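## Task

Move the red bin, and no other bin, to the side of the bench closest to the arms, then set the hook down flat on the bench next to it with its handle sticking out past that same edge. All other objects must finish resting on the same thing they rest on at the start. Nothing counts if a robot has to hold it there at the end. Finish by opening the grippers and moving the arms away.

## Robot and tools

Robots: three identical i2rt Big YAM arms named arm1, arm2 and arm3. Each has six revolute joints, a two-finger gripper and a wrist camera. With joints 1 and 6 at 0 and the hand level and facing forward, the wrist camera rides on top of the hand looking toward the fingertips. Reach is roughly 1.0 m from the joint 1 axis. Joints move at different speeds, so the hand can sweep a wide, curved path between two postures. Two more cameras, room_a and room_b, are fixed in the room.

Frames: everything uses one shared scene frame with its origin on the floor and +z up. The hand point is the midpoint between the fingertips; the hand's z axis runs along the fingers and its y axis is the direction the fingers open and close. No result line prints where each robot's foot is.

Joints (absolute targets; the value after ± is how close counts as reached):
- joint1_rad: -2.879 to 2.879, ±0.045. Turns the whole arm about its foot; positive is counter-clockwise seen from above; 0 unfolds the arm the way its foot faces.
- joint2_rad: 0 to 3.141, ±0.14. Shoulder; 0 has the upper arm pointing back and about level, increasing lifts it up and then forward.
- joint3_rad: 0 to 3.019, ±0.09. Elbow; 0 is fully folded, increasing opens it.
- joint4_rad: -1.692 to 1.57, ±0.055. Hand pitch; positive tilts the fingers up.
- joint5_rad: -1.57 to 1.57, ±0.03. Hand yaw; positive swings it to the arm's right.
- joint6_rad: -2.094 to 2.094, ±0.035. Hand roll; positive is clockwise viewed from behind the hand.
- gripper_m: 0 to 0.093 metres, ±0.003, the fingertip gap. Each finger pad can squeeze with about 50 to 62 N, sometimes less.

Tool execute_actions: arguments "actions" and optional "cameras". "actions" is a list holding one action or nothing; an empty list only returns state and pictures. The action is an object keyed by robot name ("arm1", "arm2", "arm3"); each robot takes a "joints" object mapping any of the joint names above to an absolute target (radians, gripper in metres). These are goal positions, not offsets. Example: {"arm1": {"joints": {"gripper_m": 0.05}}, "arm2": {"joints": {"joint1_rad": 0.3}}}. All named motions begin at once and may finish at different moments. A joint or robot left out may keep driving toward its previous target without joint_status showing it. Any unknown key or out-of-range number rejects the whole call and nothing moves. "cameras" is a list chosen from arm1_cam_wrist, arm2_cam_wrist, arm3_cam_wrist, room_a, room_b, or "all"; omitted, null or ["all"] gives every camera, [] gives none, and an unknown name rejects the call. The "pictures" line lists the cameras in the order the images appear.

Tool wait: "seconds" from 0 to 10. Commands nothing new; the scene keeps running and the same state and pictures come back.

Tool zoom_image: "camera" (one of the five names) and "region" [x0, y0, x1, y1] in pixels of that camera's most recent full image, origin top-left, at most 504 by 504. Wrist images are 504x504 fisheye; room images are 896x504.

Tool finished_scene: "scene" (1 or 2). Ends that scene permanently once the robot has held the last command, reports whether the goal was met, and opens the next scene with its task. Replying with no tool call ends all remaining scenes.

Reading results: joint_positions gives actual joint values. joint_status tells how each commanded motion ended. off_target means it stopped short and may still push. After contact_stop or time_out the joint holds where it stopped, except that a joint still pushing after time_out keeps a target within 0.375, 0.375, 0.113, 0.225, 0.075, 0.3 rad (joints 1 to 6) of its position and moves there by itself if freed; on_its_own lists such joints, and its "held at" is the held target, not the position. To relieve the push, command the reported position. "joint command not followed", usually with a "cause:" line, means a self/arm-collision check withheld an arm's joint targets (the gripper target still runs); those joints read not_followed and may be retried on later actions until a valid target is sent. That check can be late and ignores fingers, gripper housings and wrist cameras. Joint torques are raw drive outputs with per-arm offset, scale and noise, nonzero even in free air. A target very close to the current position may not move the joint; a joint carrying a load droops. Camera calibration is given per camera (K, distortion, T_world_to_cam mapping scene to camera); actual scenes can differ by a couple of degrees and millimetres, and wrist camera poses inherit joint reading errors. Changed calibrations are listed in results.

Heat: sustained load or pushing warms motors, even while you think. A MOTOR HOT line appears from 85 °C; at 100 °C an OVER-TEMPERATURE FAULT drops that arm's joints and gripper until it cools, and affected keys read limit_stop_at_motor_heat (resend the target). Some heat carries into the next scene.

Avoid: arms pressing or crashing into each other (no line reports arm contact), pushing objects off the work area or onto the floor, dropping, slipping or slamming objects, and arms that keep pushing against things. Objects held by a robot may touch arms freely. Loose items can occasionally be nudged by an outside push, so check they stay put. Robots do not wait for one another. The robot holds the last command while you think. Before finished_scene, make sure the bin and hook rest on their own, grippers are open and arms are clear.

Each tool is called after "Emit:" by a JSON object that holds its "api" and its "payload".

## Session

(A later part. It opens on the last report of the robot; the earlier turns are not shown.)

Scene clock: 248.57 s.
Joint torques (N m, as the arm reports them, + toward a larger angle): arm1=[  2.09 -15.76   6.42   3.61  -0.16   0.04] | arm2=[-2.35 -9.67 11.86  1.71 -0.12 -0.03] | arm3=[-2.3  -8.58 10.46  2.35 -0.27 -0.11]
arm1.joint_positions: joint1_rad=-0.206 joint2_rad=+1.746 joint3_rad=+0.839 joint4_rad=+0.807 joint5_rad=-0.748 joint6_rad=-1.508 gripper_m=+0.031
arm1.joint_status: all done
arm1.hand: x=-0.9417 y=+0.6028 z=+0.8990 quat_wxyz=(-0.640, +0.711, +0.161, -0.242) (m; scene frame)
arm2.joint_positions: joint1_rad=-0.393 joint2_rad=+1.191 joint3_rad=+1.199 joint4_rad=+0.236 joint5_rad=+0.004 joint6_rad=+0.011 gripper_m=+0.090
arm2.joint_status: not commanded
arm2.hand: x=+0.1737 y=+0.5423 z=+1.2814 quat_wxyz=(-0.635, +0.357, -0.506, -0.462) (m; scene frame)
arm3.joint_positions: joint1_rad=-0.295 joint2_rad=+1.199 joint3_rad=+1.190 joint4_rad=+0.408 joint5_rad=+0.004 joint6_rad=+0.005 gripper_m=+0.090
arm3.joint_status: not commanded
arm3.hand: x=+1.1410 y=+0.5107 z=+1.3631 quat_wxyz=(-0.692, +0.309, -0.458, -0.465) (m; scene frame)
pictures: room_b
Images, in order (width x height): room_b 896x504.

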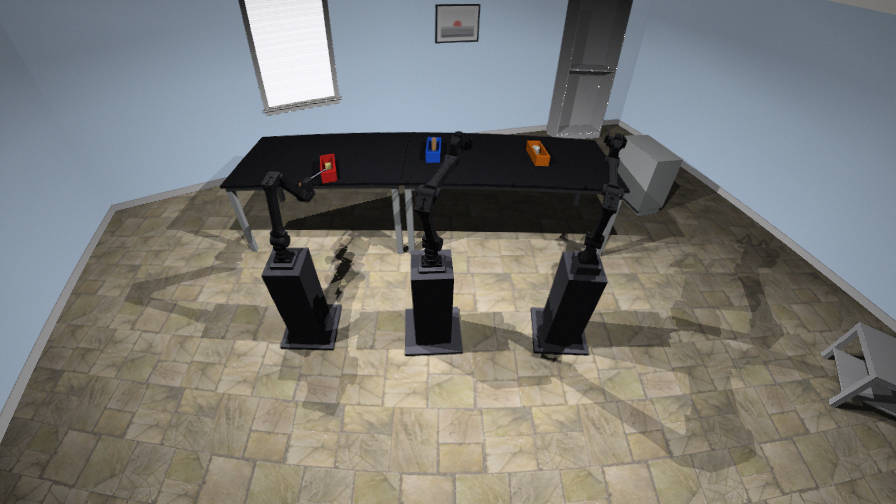

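Emit:
{"api": "execute_actions", "payload": {"actions": [{"arm1":{"joints":{"joint2_rad":1.66,"joint3_rad":0.81,"joint4_rad":0.86}}}], "cameras": []}}

Emit:
{"api": "execute_actions", "payload": {"actions": [{"arm1":{"joints":{"joint3_rad":1.15,"joint4_rad":0.6}}}], "cameras": []}}

Emit:
{"api": "execute_actions", "payload": {"actions": [{"arm1":{"joints":{"joint1_rad":-0.5,"joint3_rad":1.3,"joint4_rad":0.7,"joint5_rad":-0.3,"joint6_rad":0}}}], "cameras": ["room_b","room_a","arm1_cam_wrist"]}}

Emit:
{"api": "zoom_image", "payload": {"camera": "room_a", "region": [460,190,620,280]}}

Emit:
{"api": "zoom_image", "payload": {"camera": "room_b", "region": [240,130,400,220]}}

Scene clock: 255.30 s.
Joint torques (N m, as the arm reports them, + toward a larger angle): arm1=[  2.   -15.53   6.32   3.67  -0.17   0.04] | arm2=[-1.91 -9.94 11.88  1.76 -0.1  -0.03] | arm3=[-2.22 -8.36 10.37  2.45 -0.27 -0.1 ]
arm1.joint_positions: joint1_rad=-0.206 joint2_rad=+1.711 joint3_rad=+0.790 joint4_rad=+0.816 joint5_rad=-0.748 joint6_rad=-1.508 gripper_m=+0.031
arm1.joint_status: all done
arm1.hand: x=-0.9446 y=+0.5859 z=+0.8988 quat_wxyz=(-0.638, +0.713, +0.160, -0.243) (m; scene frame)
arm2.joint_positions: joint1_rad=-0.393 joint2_rad=+1.191 joint3_rad=+1.199 joint4_rad=+0.236 joint5_rad=+0.004 joint6_rad=+0.011 gripper_m=+0.090
arm2.joint_status: not commanded
arm2.hand: x=+0.1737 y=+0.5423 z=+1.2814 quat_wxyz=(-0.635, +0.357, -0.506, -0.462) (m; scene frame)
arm3.joint_positions: joint1_rad=-0.295 joint2_rad=+1.199 joint3_rad=+1.190 joint4_rad=+0.408 joint5_rad=+0.004 joint6_rad=+0.005 gripper_m=+0.090
arm3.joint_status: not commanded
arm3.hand: x=+1.1410 y=+0.5107 z=+1.3631 quat_wxyz=(-0.692, +0.309, -0.458, -0.465) (m; scene frame)
pictures: none
No camera images: the call's "cameras" was empty. Leave "cameras" out to get every camera's image.

Scene clock: 256.50 s.
Joint torques (N m, as the arm reports them, + toward a larger angle): arm1=[  2.   -17.05  10.51   2.84  -0.09  -0.02] | arm2=[ -1.98 -10.04  11.94   1.79  -0.12  -0.04] | arm3=[-2.11 -8.39 10.36  2.41 -0.27 -0.12]
arm1.joint_positions: joint1_rad=-0.206 joint2_rad=+1.703 joint3_rad=+1.088 joint4_rad=+0.578 joint5_rad=-0.749 joint6_rad=-1.502 gripper_m=+0.031
arm1.joint_status: all done
arm1.hand: x=-0.9304 y=+0.6633 z=+0.9968 quat_wxyz=(-0.660, +0.693, +0.170, -0.235) (m; scene frame)
arm2.joint_positions: joint1_rad=-0.393 joint2_rad=+1.191 joint3_rad=+1.199 joint4_rad=+0.236 joint5_rad=+0.004 joint6_rad=+0.011 gripper_m=+0.090
arm2.joint_status: not commanded
arm2.hand: x=+0.1737 y=+0.5423 z=+1.2814 quat_wxyz=(-0.635, +0.357, -0.506, -0.462) (m; scene frame)
arm3.joint_positions: joint1_rad=-0.295 joint2_rad=+1.199 joint3_rad=+1.190 joint4_rad=+0.408 joint5_rad=+0.004 joint6_rad=+0.005 gripper_m=+0.090
arm3.joint_status: not commanded
arm3.hand: x=+1.1410 y=+0.5107 z=+1.3631 quat_wxyz=(-0.692, +0.309, -0.458, -0.465) (m; scene frame)
pictures: none
No camera images: the call's "cameras" was empty. Leave "cameras" out to get every camera's image.

Scene clock: 258.60 s.
Joint torques (N m, as the arm reports them, + toward a larger angle): arm1=[  0.83 -17.63  10.88   3.53   0.07   0.3 ] | arm2=[-2.41 -9.65 11.83  1.8  -0.13 -0.03] | arm3=[-2.06 -8.55 10.38  2.39 -0.29 -0.09]
arm1.joint_positions: joint1_rad=-0.491 joint2_rad=+1.703 joint3_rad=+1.241 joint4_rad=+0.662 joint5_rad=-0.302 joint6_rad=-0.016 gripper_m=+0.031
arm1.joint_status: all done
arm1.hand: x=-0.6561 y=+0.6666 z=+1.0992 quat_wxyz=(-0.600, +0.430, -0.468, -0.486) (m; scene frame)
arm2.joint_positions: joint1_rad=-0.393 joint2_rad=+1.191 joint3_rad=+1.199 joint4_rad=+0.236 joint5_rad=+0.004 joint6_rad=+0.011 gripper_m=+0.090
arm2.joint_status: not commanded
arm2.hand: x=+0.1737 y=+0.5423 z=+1.2814 quat_wxyz=(-0.635, +0.357, -0.506, -0.462) (m; scene frame)
arm3.joint_positions: joint1_rad=-0.295 joint2_rad=+1.199 joint3_rad=+1.190 joint4_rad=+0.408 joint5_rad=+0.004 joint6_rad=+0.005 gripper_m=+0.090
arm3.joint_status: not commanded
arm3.hand: x=+1.1410 y=+0.5107 z=+1.3631 quat_wxyz=(-0.692, +0.309, -0.458, -0.465) (m; scene frame)
pictures: arm1_cam_wrist, room_a, room_b
camera_calibration (this result's frames):
arm1_cam_wrist: T_world_to_cam=[[0.985127, -0.156446, 0.0710632, 0.670498], [-0.00359936, -0.432266, -0.901739, 1.28114], [0.171791, 0.888071, -0.4264, 0.113681], [0, 0, 0, 1]] pos_world=[-0.675444, 0.557736, 1.15608]
Images, in order (width x height): arm1_cam_wrist 504x504, room_a 896x504, room_b 896x504.

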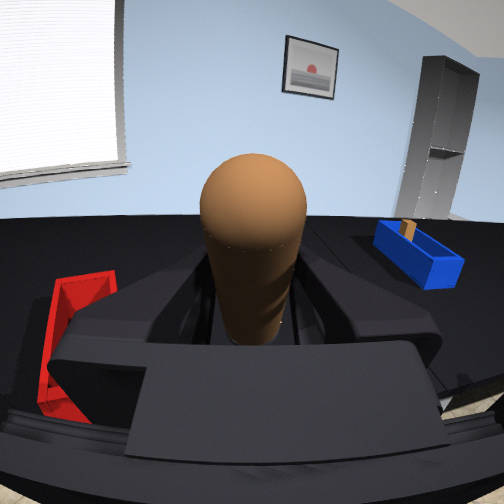

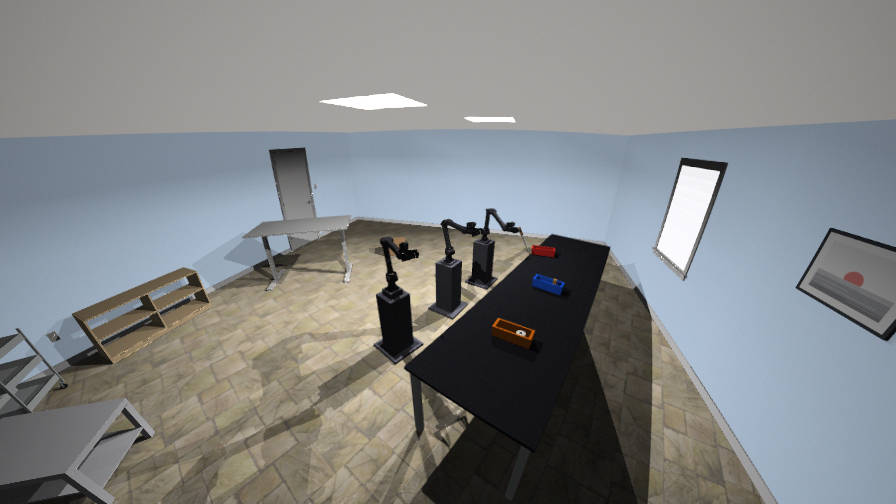

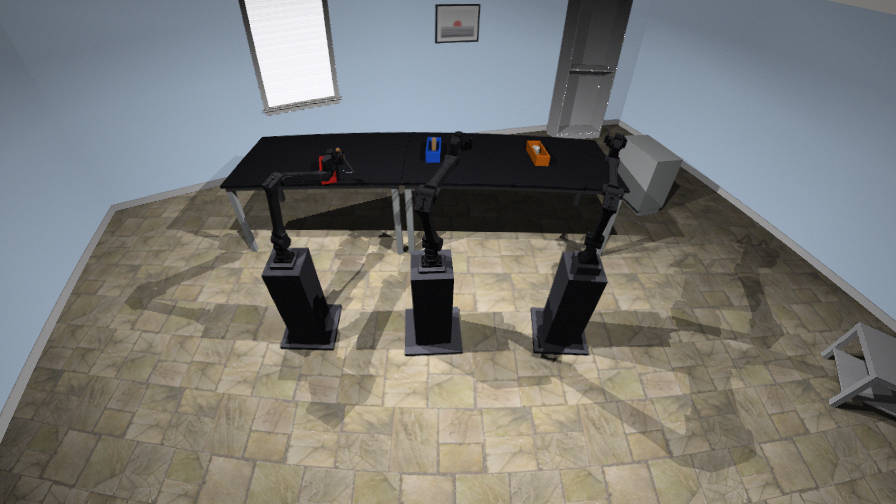

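Region (460, 190, 620, 280) of room_a's 896x504 image, scaled by 3.150, with more detail than that image has; it fills the top 284 rows of this view, and the rest is white.

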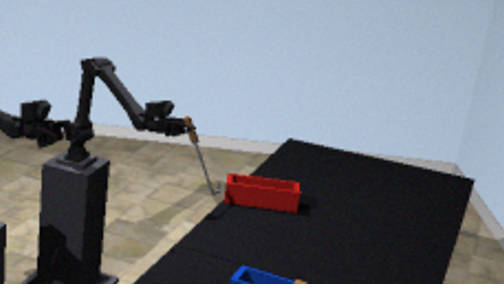

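Region (240, 130, 400, 220) of room_b's 896x504 image, scaled by 3.150, with more detail than that image has; it fills the top 284 rows of this view, and the rest is white.

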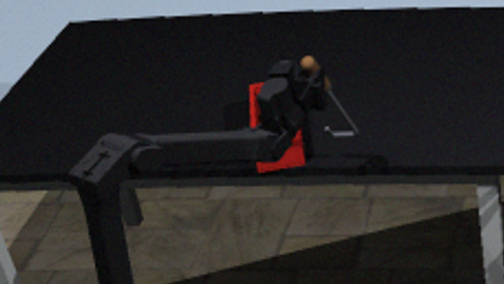

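Emit:
{"api": "execute_actions", "payload": {"actions": [{"arm1":{"joints":{"joint1_rad":-0.52,"joint2_rad":2.2,"joint3_rad":2.02,"joint4_rad":0.7,"joint5_rad":-0.46}}}], "cameras": []}}

Emit:
{"api": "execute_actions", "payload": {"actions": [{"arm1":{"joints":{"joint2_rad":2.25,"joint3_rad":1.70,"joint4_rad":0.65}}}], "cameras": ["room_a","arm1_cam_wrist"]}}

Emit:
{"api": "zoom_image", "payload": {"camera": "room_a", "region": [460,190,620,280]}}

Scene clock: 267.83 s.
Joint torques (N m, as the arm reports them, + toward a larger angle): arm1=[  1.37 -26.2   12.68   3.24   0.06   0.18] | arm2=[-2.06 -9.66 11.96  1.71 -0.09 -0.02] | arm3=[-2.21 -8.41 10.31  2.41 -0.28 -0.11]
arm1.joint_positions: joint1_rad=-0.517 joint2_rad=+2.258 joint3_rad=+1.937 joint4_rad=+0.666 joint5_rad=-0.460 joint6_rad=-0.001 gripper_m=+0.031
arm1.joint_status: all done
arm1.hand: x=-0.5803 y=+0.8286 z=+1.0613 quat_wxyz=(-0.611, +0.447, -0.384, -0.529) (m; scene frame)
arm2.joint_positions: joint1_rad=-0.393 joint2_rad=+1.191 joint3_rad=+1.199 joint4_rad=+0.236 joint5_rad=+0.004 joint6_rad=+0.011 gripper_m=+0.090
arm2.joint_status: not commanded
arm2.hand: x=+0.1737 y=+0.5423 z=+1.2814 quat_wxyz=(-0.635, +0.357, -0.506, -0.462) (m; scene frame)
arm3.joint_positions: joint1_rad=-0.295 joint2_rad=+1.199 joint3_rad=+1.190 joint4_rad=+0.408 joint5_rad=+0.004 joint6_rad=+0.005 gripper_m=+0.090
arm3.joint_status: not commanded
arm3.hand: x=+1.1410 y=+0.5107 z=+1.3631 quat_wxyz=(-0.692, +0.309, -0.458, -0.465) (m; scene frame)
pictures: none
No camera images: the call's "cameras" was empty. Leave "cameras" out to get every camera's image.

Scene clock: 268.93 s.
Joint torques (N m, as the arm reports them, + toward a larger angle): arm1=[  1.62 -22.13   7.74   2.07  -0.2    0.15] | arm2=[-1.89 -9.85 11.89  1.79 -0.12 -0.06] | arm3=[-2.06 -8.73 10.36  2.34 -0.27 -0.11]
arm1.joint_positions: joint1_rad=-0.522 joint2_rad=+2.263 joint3_rad=+1.684 joint4_rad=+0.652 joint5_rad=-0.457 joint6_rad=+0.000 gripper_m=+0.031
arm1.joint_status: all done
arm1.hand: x=-0.5903 y=+0.8019 z=+0.9113 quat_wxyz=(-0.529, +0.481, -0.484, -0.505) (m; scene frame)
arm2.joint_positions: joint1_rad=-0.393 joint2_rad=+1.191 joint3_rad=+1.199 joint4_rad=+0.236 joint5_rad=+0.004 joint6_rad=+0.011 gripper_m=+0.090
arm2.joint_status: not commanded
arm2.hand: x=+0.1737 y=+0.5423 z=+1.2814 quat_wxyz=(-0.635, +0.357, -0.506, -0.462) (m; scene frame)
arm3.joint_positions: joint1_rad=-0.295 joint2_rad=+1.199 joint3_rad=+1.190 joint4_rad=+0.408 joint5_rad=+0.004 joint6_rad=+0.005 gripper_m=+0.090
arm3.joint_status: not commanded
arm3.hand: x=+1.1410 y=+0.5107 z=+1.3631 quat_wxyz=(-0.692, +0.309, -0.458, -0.465) (m; scene frame)
pictures: arm1_cam_wrist, room_a
camera_calibration (this result's frames):
arm1_cam_wrist: T_world_to_cam=[[0.999274, -0.025137, 0.0286151, 0.581992], [0.01066, -0.536688, -0.843713, 1.20972], [0.0365658, 0.843406, -0.536031, -0.0420395], [0, 0, 0, 1]] pos_world=[-0.592928, 0.69933, 0.981471]
Images, in order (width x height): arm1_cam_wrist 504x504, room_a 896x504.

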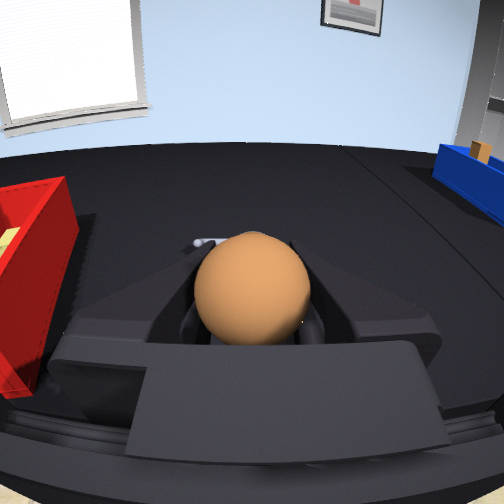

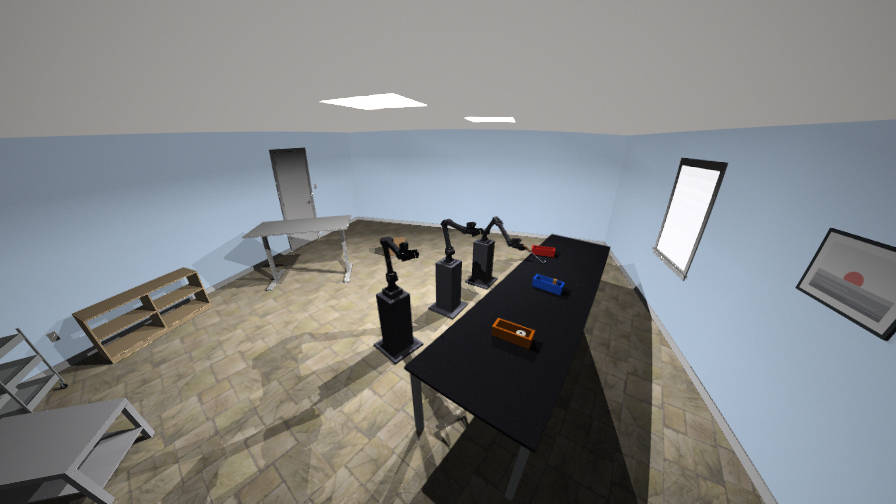

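Region (460, 190, 620, 280) of room_a's 896x504 image, scaled by 3.150, with more detail than that image has; it fills the top 284 rows of this view, and the rest is white.

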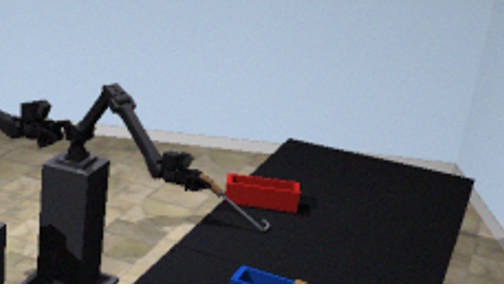

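Emit:
{"api": "execute_actions", "payload": {"actions": [{"arm1":{"joints":{"joint1_rad":-0.47,"joint2_rad":2.34,"joint3_rad":1.51,"joint4_rad":0.84,"joint5_rad":-0.42}}}], "cameras": ["arm1_cam_wrist"]}}

Scene clock: 274.07 s.
Joint torques (N m, as the arm reports them, + toward a larger angle): arm1=[  2.33 -20.68   5.9    2.4   -0.17   0.15] | arm2=[-1.93 -9.55 11.88  1.77 -0.13 -0.02] | arm3=[-2.   -8.31 10.31  2.41 -0.27 -0.1 ]
arm1.joint_positions: joint1_rad=-0.477 joint2_rad=+2.349 joint3_rad=+1.504 joint4_rad=+0.834 joint5_rad=-0.417 joint6_rad=+0.001 gripper_m=+0.031
arm1.joint_status: all done
arm1.hand: x=-0.6406 y=+0.7755 z=+0.7896 quat_wxyz=(-0.499, +0.492, -0.511, -0.498) (m; scene frame)
arm2.joint_positions: joint1_rad=-0.393 joint2_rad=+1.191 joint3_rad=+1.199 joint4_rad=+0.236 joint5_rad=+0.004 joint6_rad=+0.011 gripper_m=+0.090
arm2.joint_status: not commanded
arm2.hand: x=+0.1737 y=+0.5423 z=+1.2814 quat_wxyz=(-0.635, +0.357, -0.506, -0.462) (m; scene frame)
arm3.joint_positions: joint1_rad=-0.295 joint2_rad=+1.199 joint3_rad=+1.190 joint4_rad=+0.408 joint5_rad=+0.004 joint6_rad=+0.005 gripper_m=+0.090
arm3.joint_status: not commanded
arm3.hand: x=+1.1410 y=+0.5107 z=+1.3631 quat_wxyz=(-0.692, +0.309, -0.458, -0.465) (m; scene frame)
pictures: arm1_cam_wrist
camera_calibration (this result's frames):
arm1_cam_wrist: T_world_to_cam=[[0.999804, -0.0176562, -0.00894948, 0.659254], [-0.0177335, -0.598038, -0.801271, 1.08932], [0.00879529, 0.801273, -0.598234, -0.0190559], [0, 0, 0, 1]] pos_world=[-0.63964, 0.678364, 0.867341]
Images, in order (width x height): arm1_cam_wrist 504x504.

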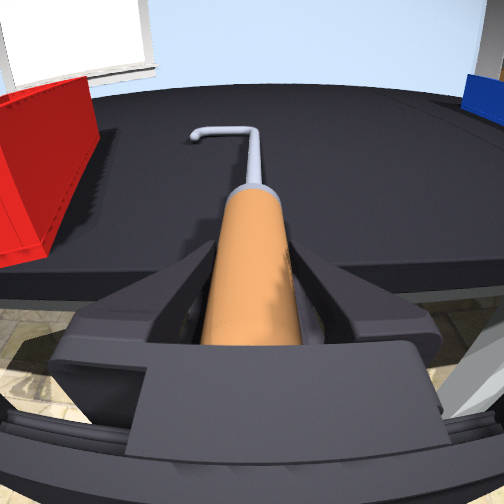

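Emit:
{"api": "execute_actions", "payload": {"actions": [{"arm1":{"joints":{"gripper_m":0.09}}}], "cameras": ["arm1_cam_wrist"]}}

Emit:
{"api": "execute_actions", "payload": {"actions": [{"arm1":{"joints":{"joint2_rad":1.6}}}], "cameras": ["room_b"]}}

Emit:
{"api": "zoom_image", "payload": {"camera": "room_b", "region": [240,130,400,220]}}

Scene clock: 278.17 s.
Joint torques (N m, as the arm reports them, + toward a larger angle): arm1=[  2.2  -20.69   5.87   2.4   -0.17   0.15] | arm2=[-2.24 -9.51 11.94  1.77 -0.12 -0.04] | arm3=[-2.05 -8.56 10.35  2.31 -0.25 -0.1 ]
arm1.joint_positions: joint1_rad=-0.477 joint2_rad=+2.349 joint3_rad=+1.504 joint4_rad=+0.834 joint5_rad=-0.417 joint6_rad=+0.001 gripper_m=+0.090
arm1.joint_status: all done
arm1.hand: x=-0.6406 y=+0.7755 z=+0.7896 quat_wxyz=(-0.499, +0.492, -0.511, -0.498) (m; scene frame)
arm2.joint_positions: joint1_rad=-0.393 joint2_rad=+1.191 joint3_rad=+1.199 joint4_rad=+0.236 joint5_rad=+0.004 joint6_rad=+0.011 gripper_m=+0.090
arm2.joint_status: not commanded
arm2.hand: x=+0.1737 y=+0.5423 z=+1.2814 quat_wxyz=(-0.635, +0.357, -0.506, -0.462) (m; scene frame)
arm3.joint_positions: joint1_rad=-0.295 joint2_rad=+1.199 joint3_rad=+1.190 joint4_rad=+0.408 joint5_rad=+0.004 joint6_rad=+0.005 gripper_m=+0.090
arm3.joint_status: not commanded
arm3.hand: x=+1.1410 y=+0.5107 z=+1.3631 quat_wxyz=(-0.692, +0.309, -0.458, -0.465) (m; scene frame)
pictures: arm1_cam_wrist
camera_calibration (this result's frames):
arm1_cam_wrist: T_world_to_cam=[[0.999804, -0.0176562, -0.00894948, 0.659254], [-0.0177335, -0.598038, -0.801271, 1.08932], [0.00879529, 0.801273, -0.598234, -0.0190559], [0, 0, 0, 1]] pos_world=[-0.63964, 0.678364, 0.867341]
Images, in order (width x height): arm1_cam_wrist 504x504.

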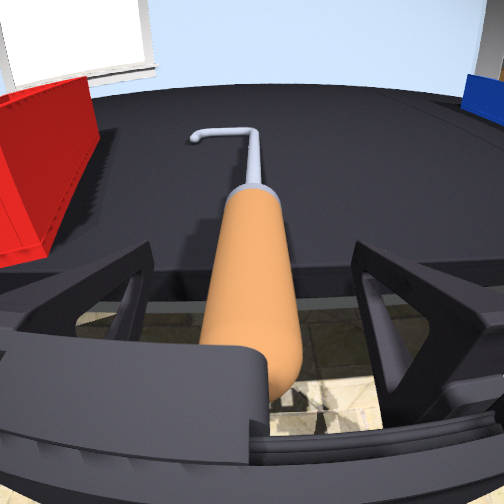

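Scene clock: 280.00 s.
Joint torques (N m, as the arm reports them, + toward a larger angle): arm1=[  2.1  -14.6    7.99   1.42   0.03   0.16] | arm2=[-1.96 -9.59 11.88  1.79 -0.13 -0.03] | arm3=[-2.19 -8.67 10.38  2.48 -0.28 -0.12]
arm1.joint_positions: joint1_rad=-0.477 joint2_rad=+1.611 joint3_rad=+1.501 joint4_rad=+0.843 joint5_rad=-0.417 joint6_rad=+0.001 gripper_m=+0.090
arm1.joint_status: all done
arm1.hand: x=-0.7037 y=+0.6248 z=+1.3441 quat_wxyz=(-0.708, +0.369, -0.238, -0.554) (m; scene frame)
arm2.joint_positions: joint1_rad=-0.393 joint2_rad=+1.191 joint3_rad=+1.199 joint4_rad=+0.236 joint5_rad=+0.004 joint6_rad=+0.011 gripper_m=+0.090
arm2.joint_status: not commanded
arm2.hand: x=+0.1737 y=+0.5423 z=+1.2814 quat_wxyz=(-0.635, +0.357, -0.506, -0.462) (m; scene frame)
arm3.joint_positions: joint1_rad=-0.295 joint2_rad=+1.199 joint3_rad=+1.190 joint4_rad=+0.408 joint5_rad=+0.004 joint6_rad=+0.005 gripper_m=+0.090
arm3.joint_status: not commanded
arm3.hand: x=+1.1410 y=+0.5107 z=+1.3631 quat_wxyz=(-0.692, +0.309, -0.458, -0.465) (m; scene frame)
pictures: room_b
Images, in order (width x height): room_b 896x504.

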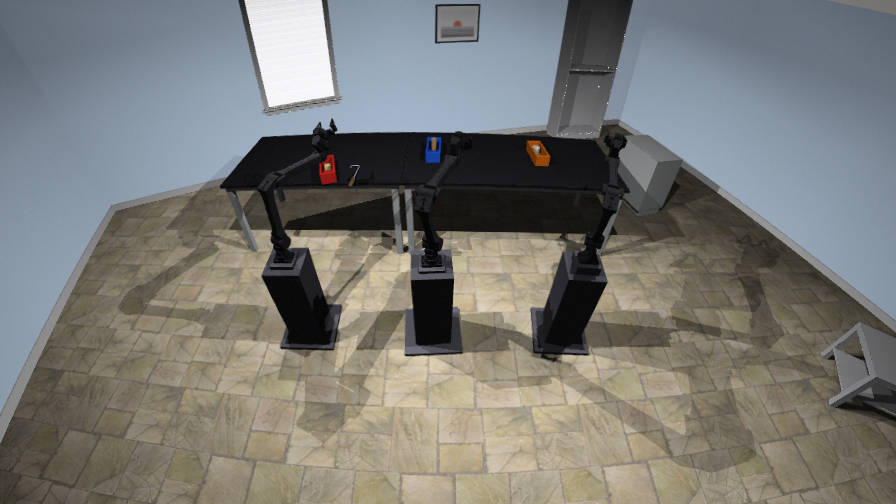

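Region (240, 130, 400, 220) of room_b's 896x504 image, scaled by 3.150, with more detail than that image has; it fills the top 284 rows of this view, and the rest is white.

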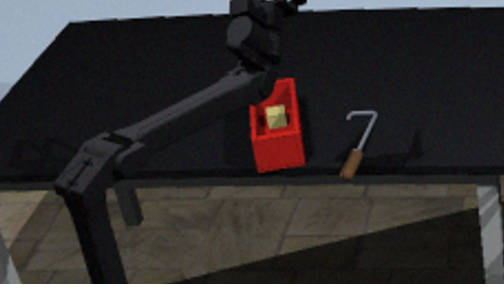

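Emit:
{"api": "execute_actions", "payload": {"actions": [{"arm1":{"joints":{"joint4_rad":-0.6,"joint5_rad":0,"joint1_rad":-0.35}}}], "cameras": ["arm1_cam_wrist"]}}

Scene clock: 283.77 s.
Joint torques (N m, as the arm reports them, + toward a larger angle): arm1=[  1.06 -14.97   8.33   1.73   0.1    0.15] | arm2=[-1.81 -9.69 11.91  1.75 -0.12 -0.02] | arm3=[-2.   -8.44 10.4   2.4  -0.27 -0.09]
arm1.joint_positions: joint1_rad=-0.344 joint2_rad=+1.611 joint3_rad=+1.501 joint4_rad=-0.593 joint5_rad=-0.003 joint6_rad=+0.001 gripper_m=+0.090
arm1.joint_status: all done
arm1.hand: x=-0.7217 y=+0.6430 z=+1.0307 quat_wxyz=(-0.334, +0.535, -0.733, -0.254) (m; scene frame)
arm2.joint_positions: joint1_rad=-0.393 joint2_rad=+1.191 joint3_rad=+1.199 joint4_rad=+0.236 joint5_rad=+0.004 joint6_rad=+0.011 gripper_m=+0.090
arm2.joint_status: not commanded
arm2.hand: x=+0.1737 y=+0.5423 z=+1.2814 quat_wxyz=(-0.635, +0.357, -0.506, -0.462) (m; scene frame)
arm3.joint_positions: joint1_rad=-0.295 joint2_rad=+1.199 joint3_rad=+1.190 joint4_rad=+0.408 joint5_rad=+0.004 joint6_rad=+0.005 gripper_m=+0.090
arm3.joint_status: not commanded
arm3.hand: x=+1.1410 y=+0.5107 z=+1.3631 quat_wxyz=(-0.692, +0.309, -0.458, -0.465) (m; scene frame)
pictures: arm1_cam_wrist
camera_calibration (this result's frames):
arm1_cam_wrist: T_world_to_cam=[[0.956633, -0.291084, -0.0111072, 0.886979], [-0.285743, -0.930306, -0.229961, 0.633175], [0.0566047, 0.223162, -0.973137, 1.02465], [0, 0, 0, 1]] pos_world=[-0.725589, 0.618569, 1.15258]
Images, in order (width x height): arm1_cam_wrist 504x504.

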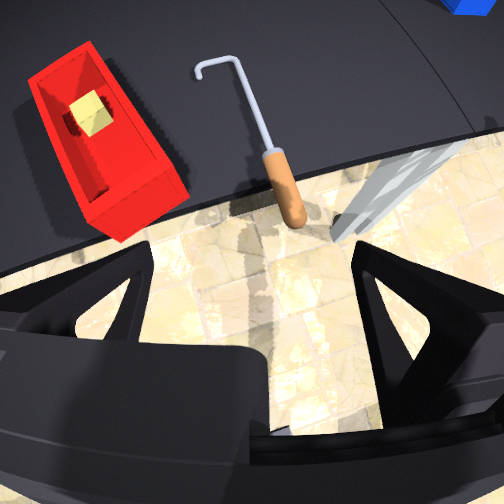

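Emit:
{"api": "finished_scene", "payload": {"scene": 1}}

The scene is finished: the task was done.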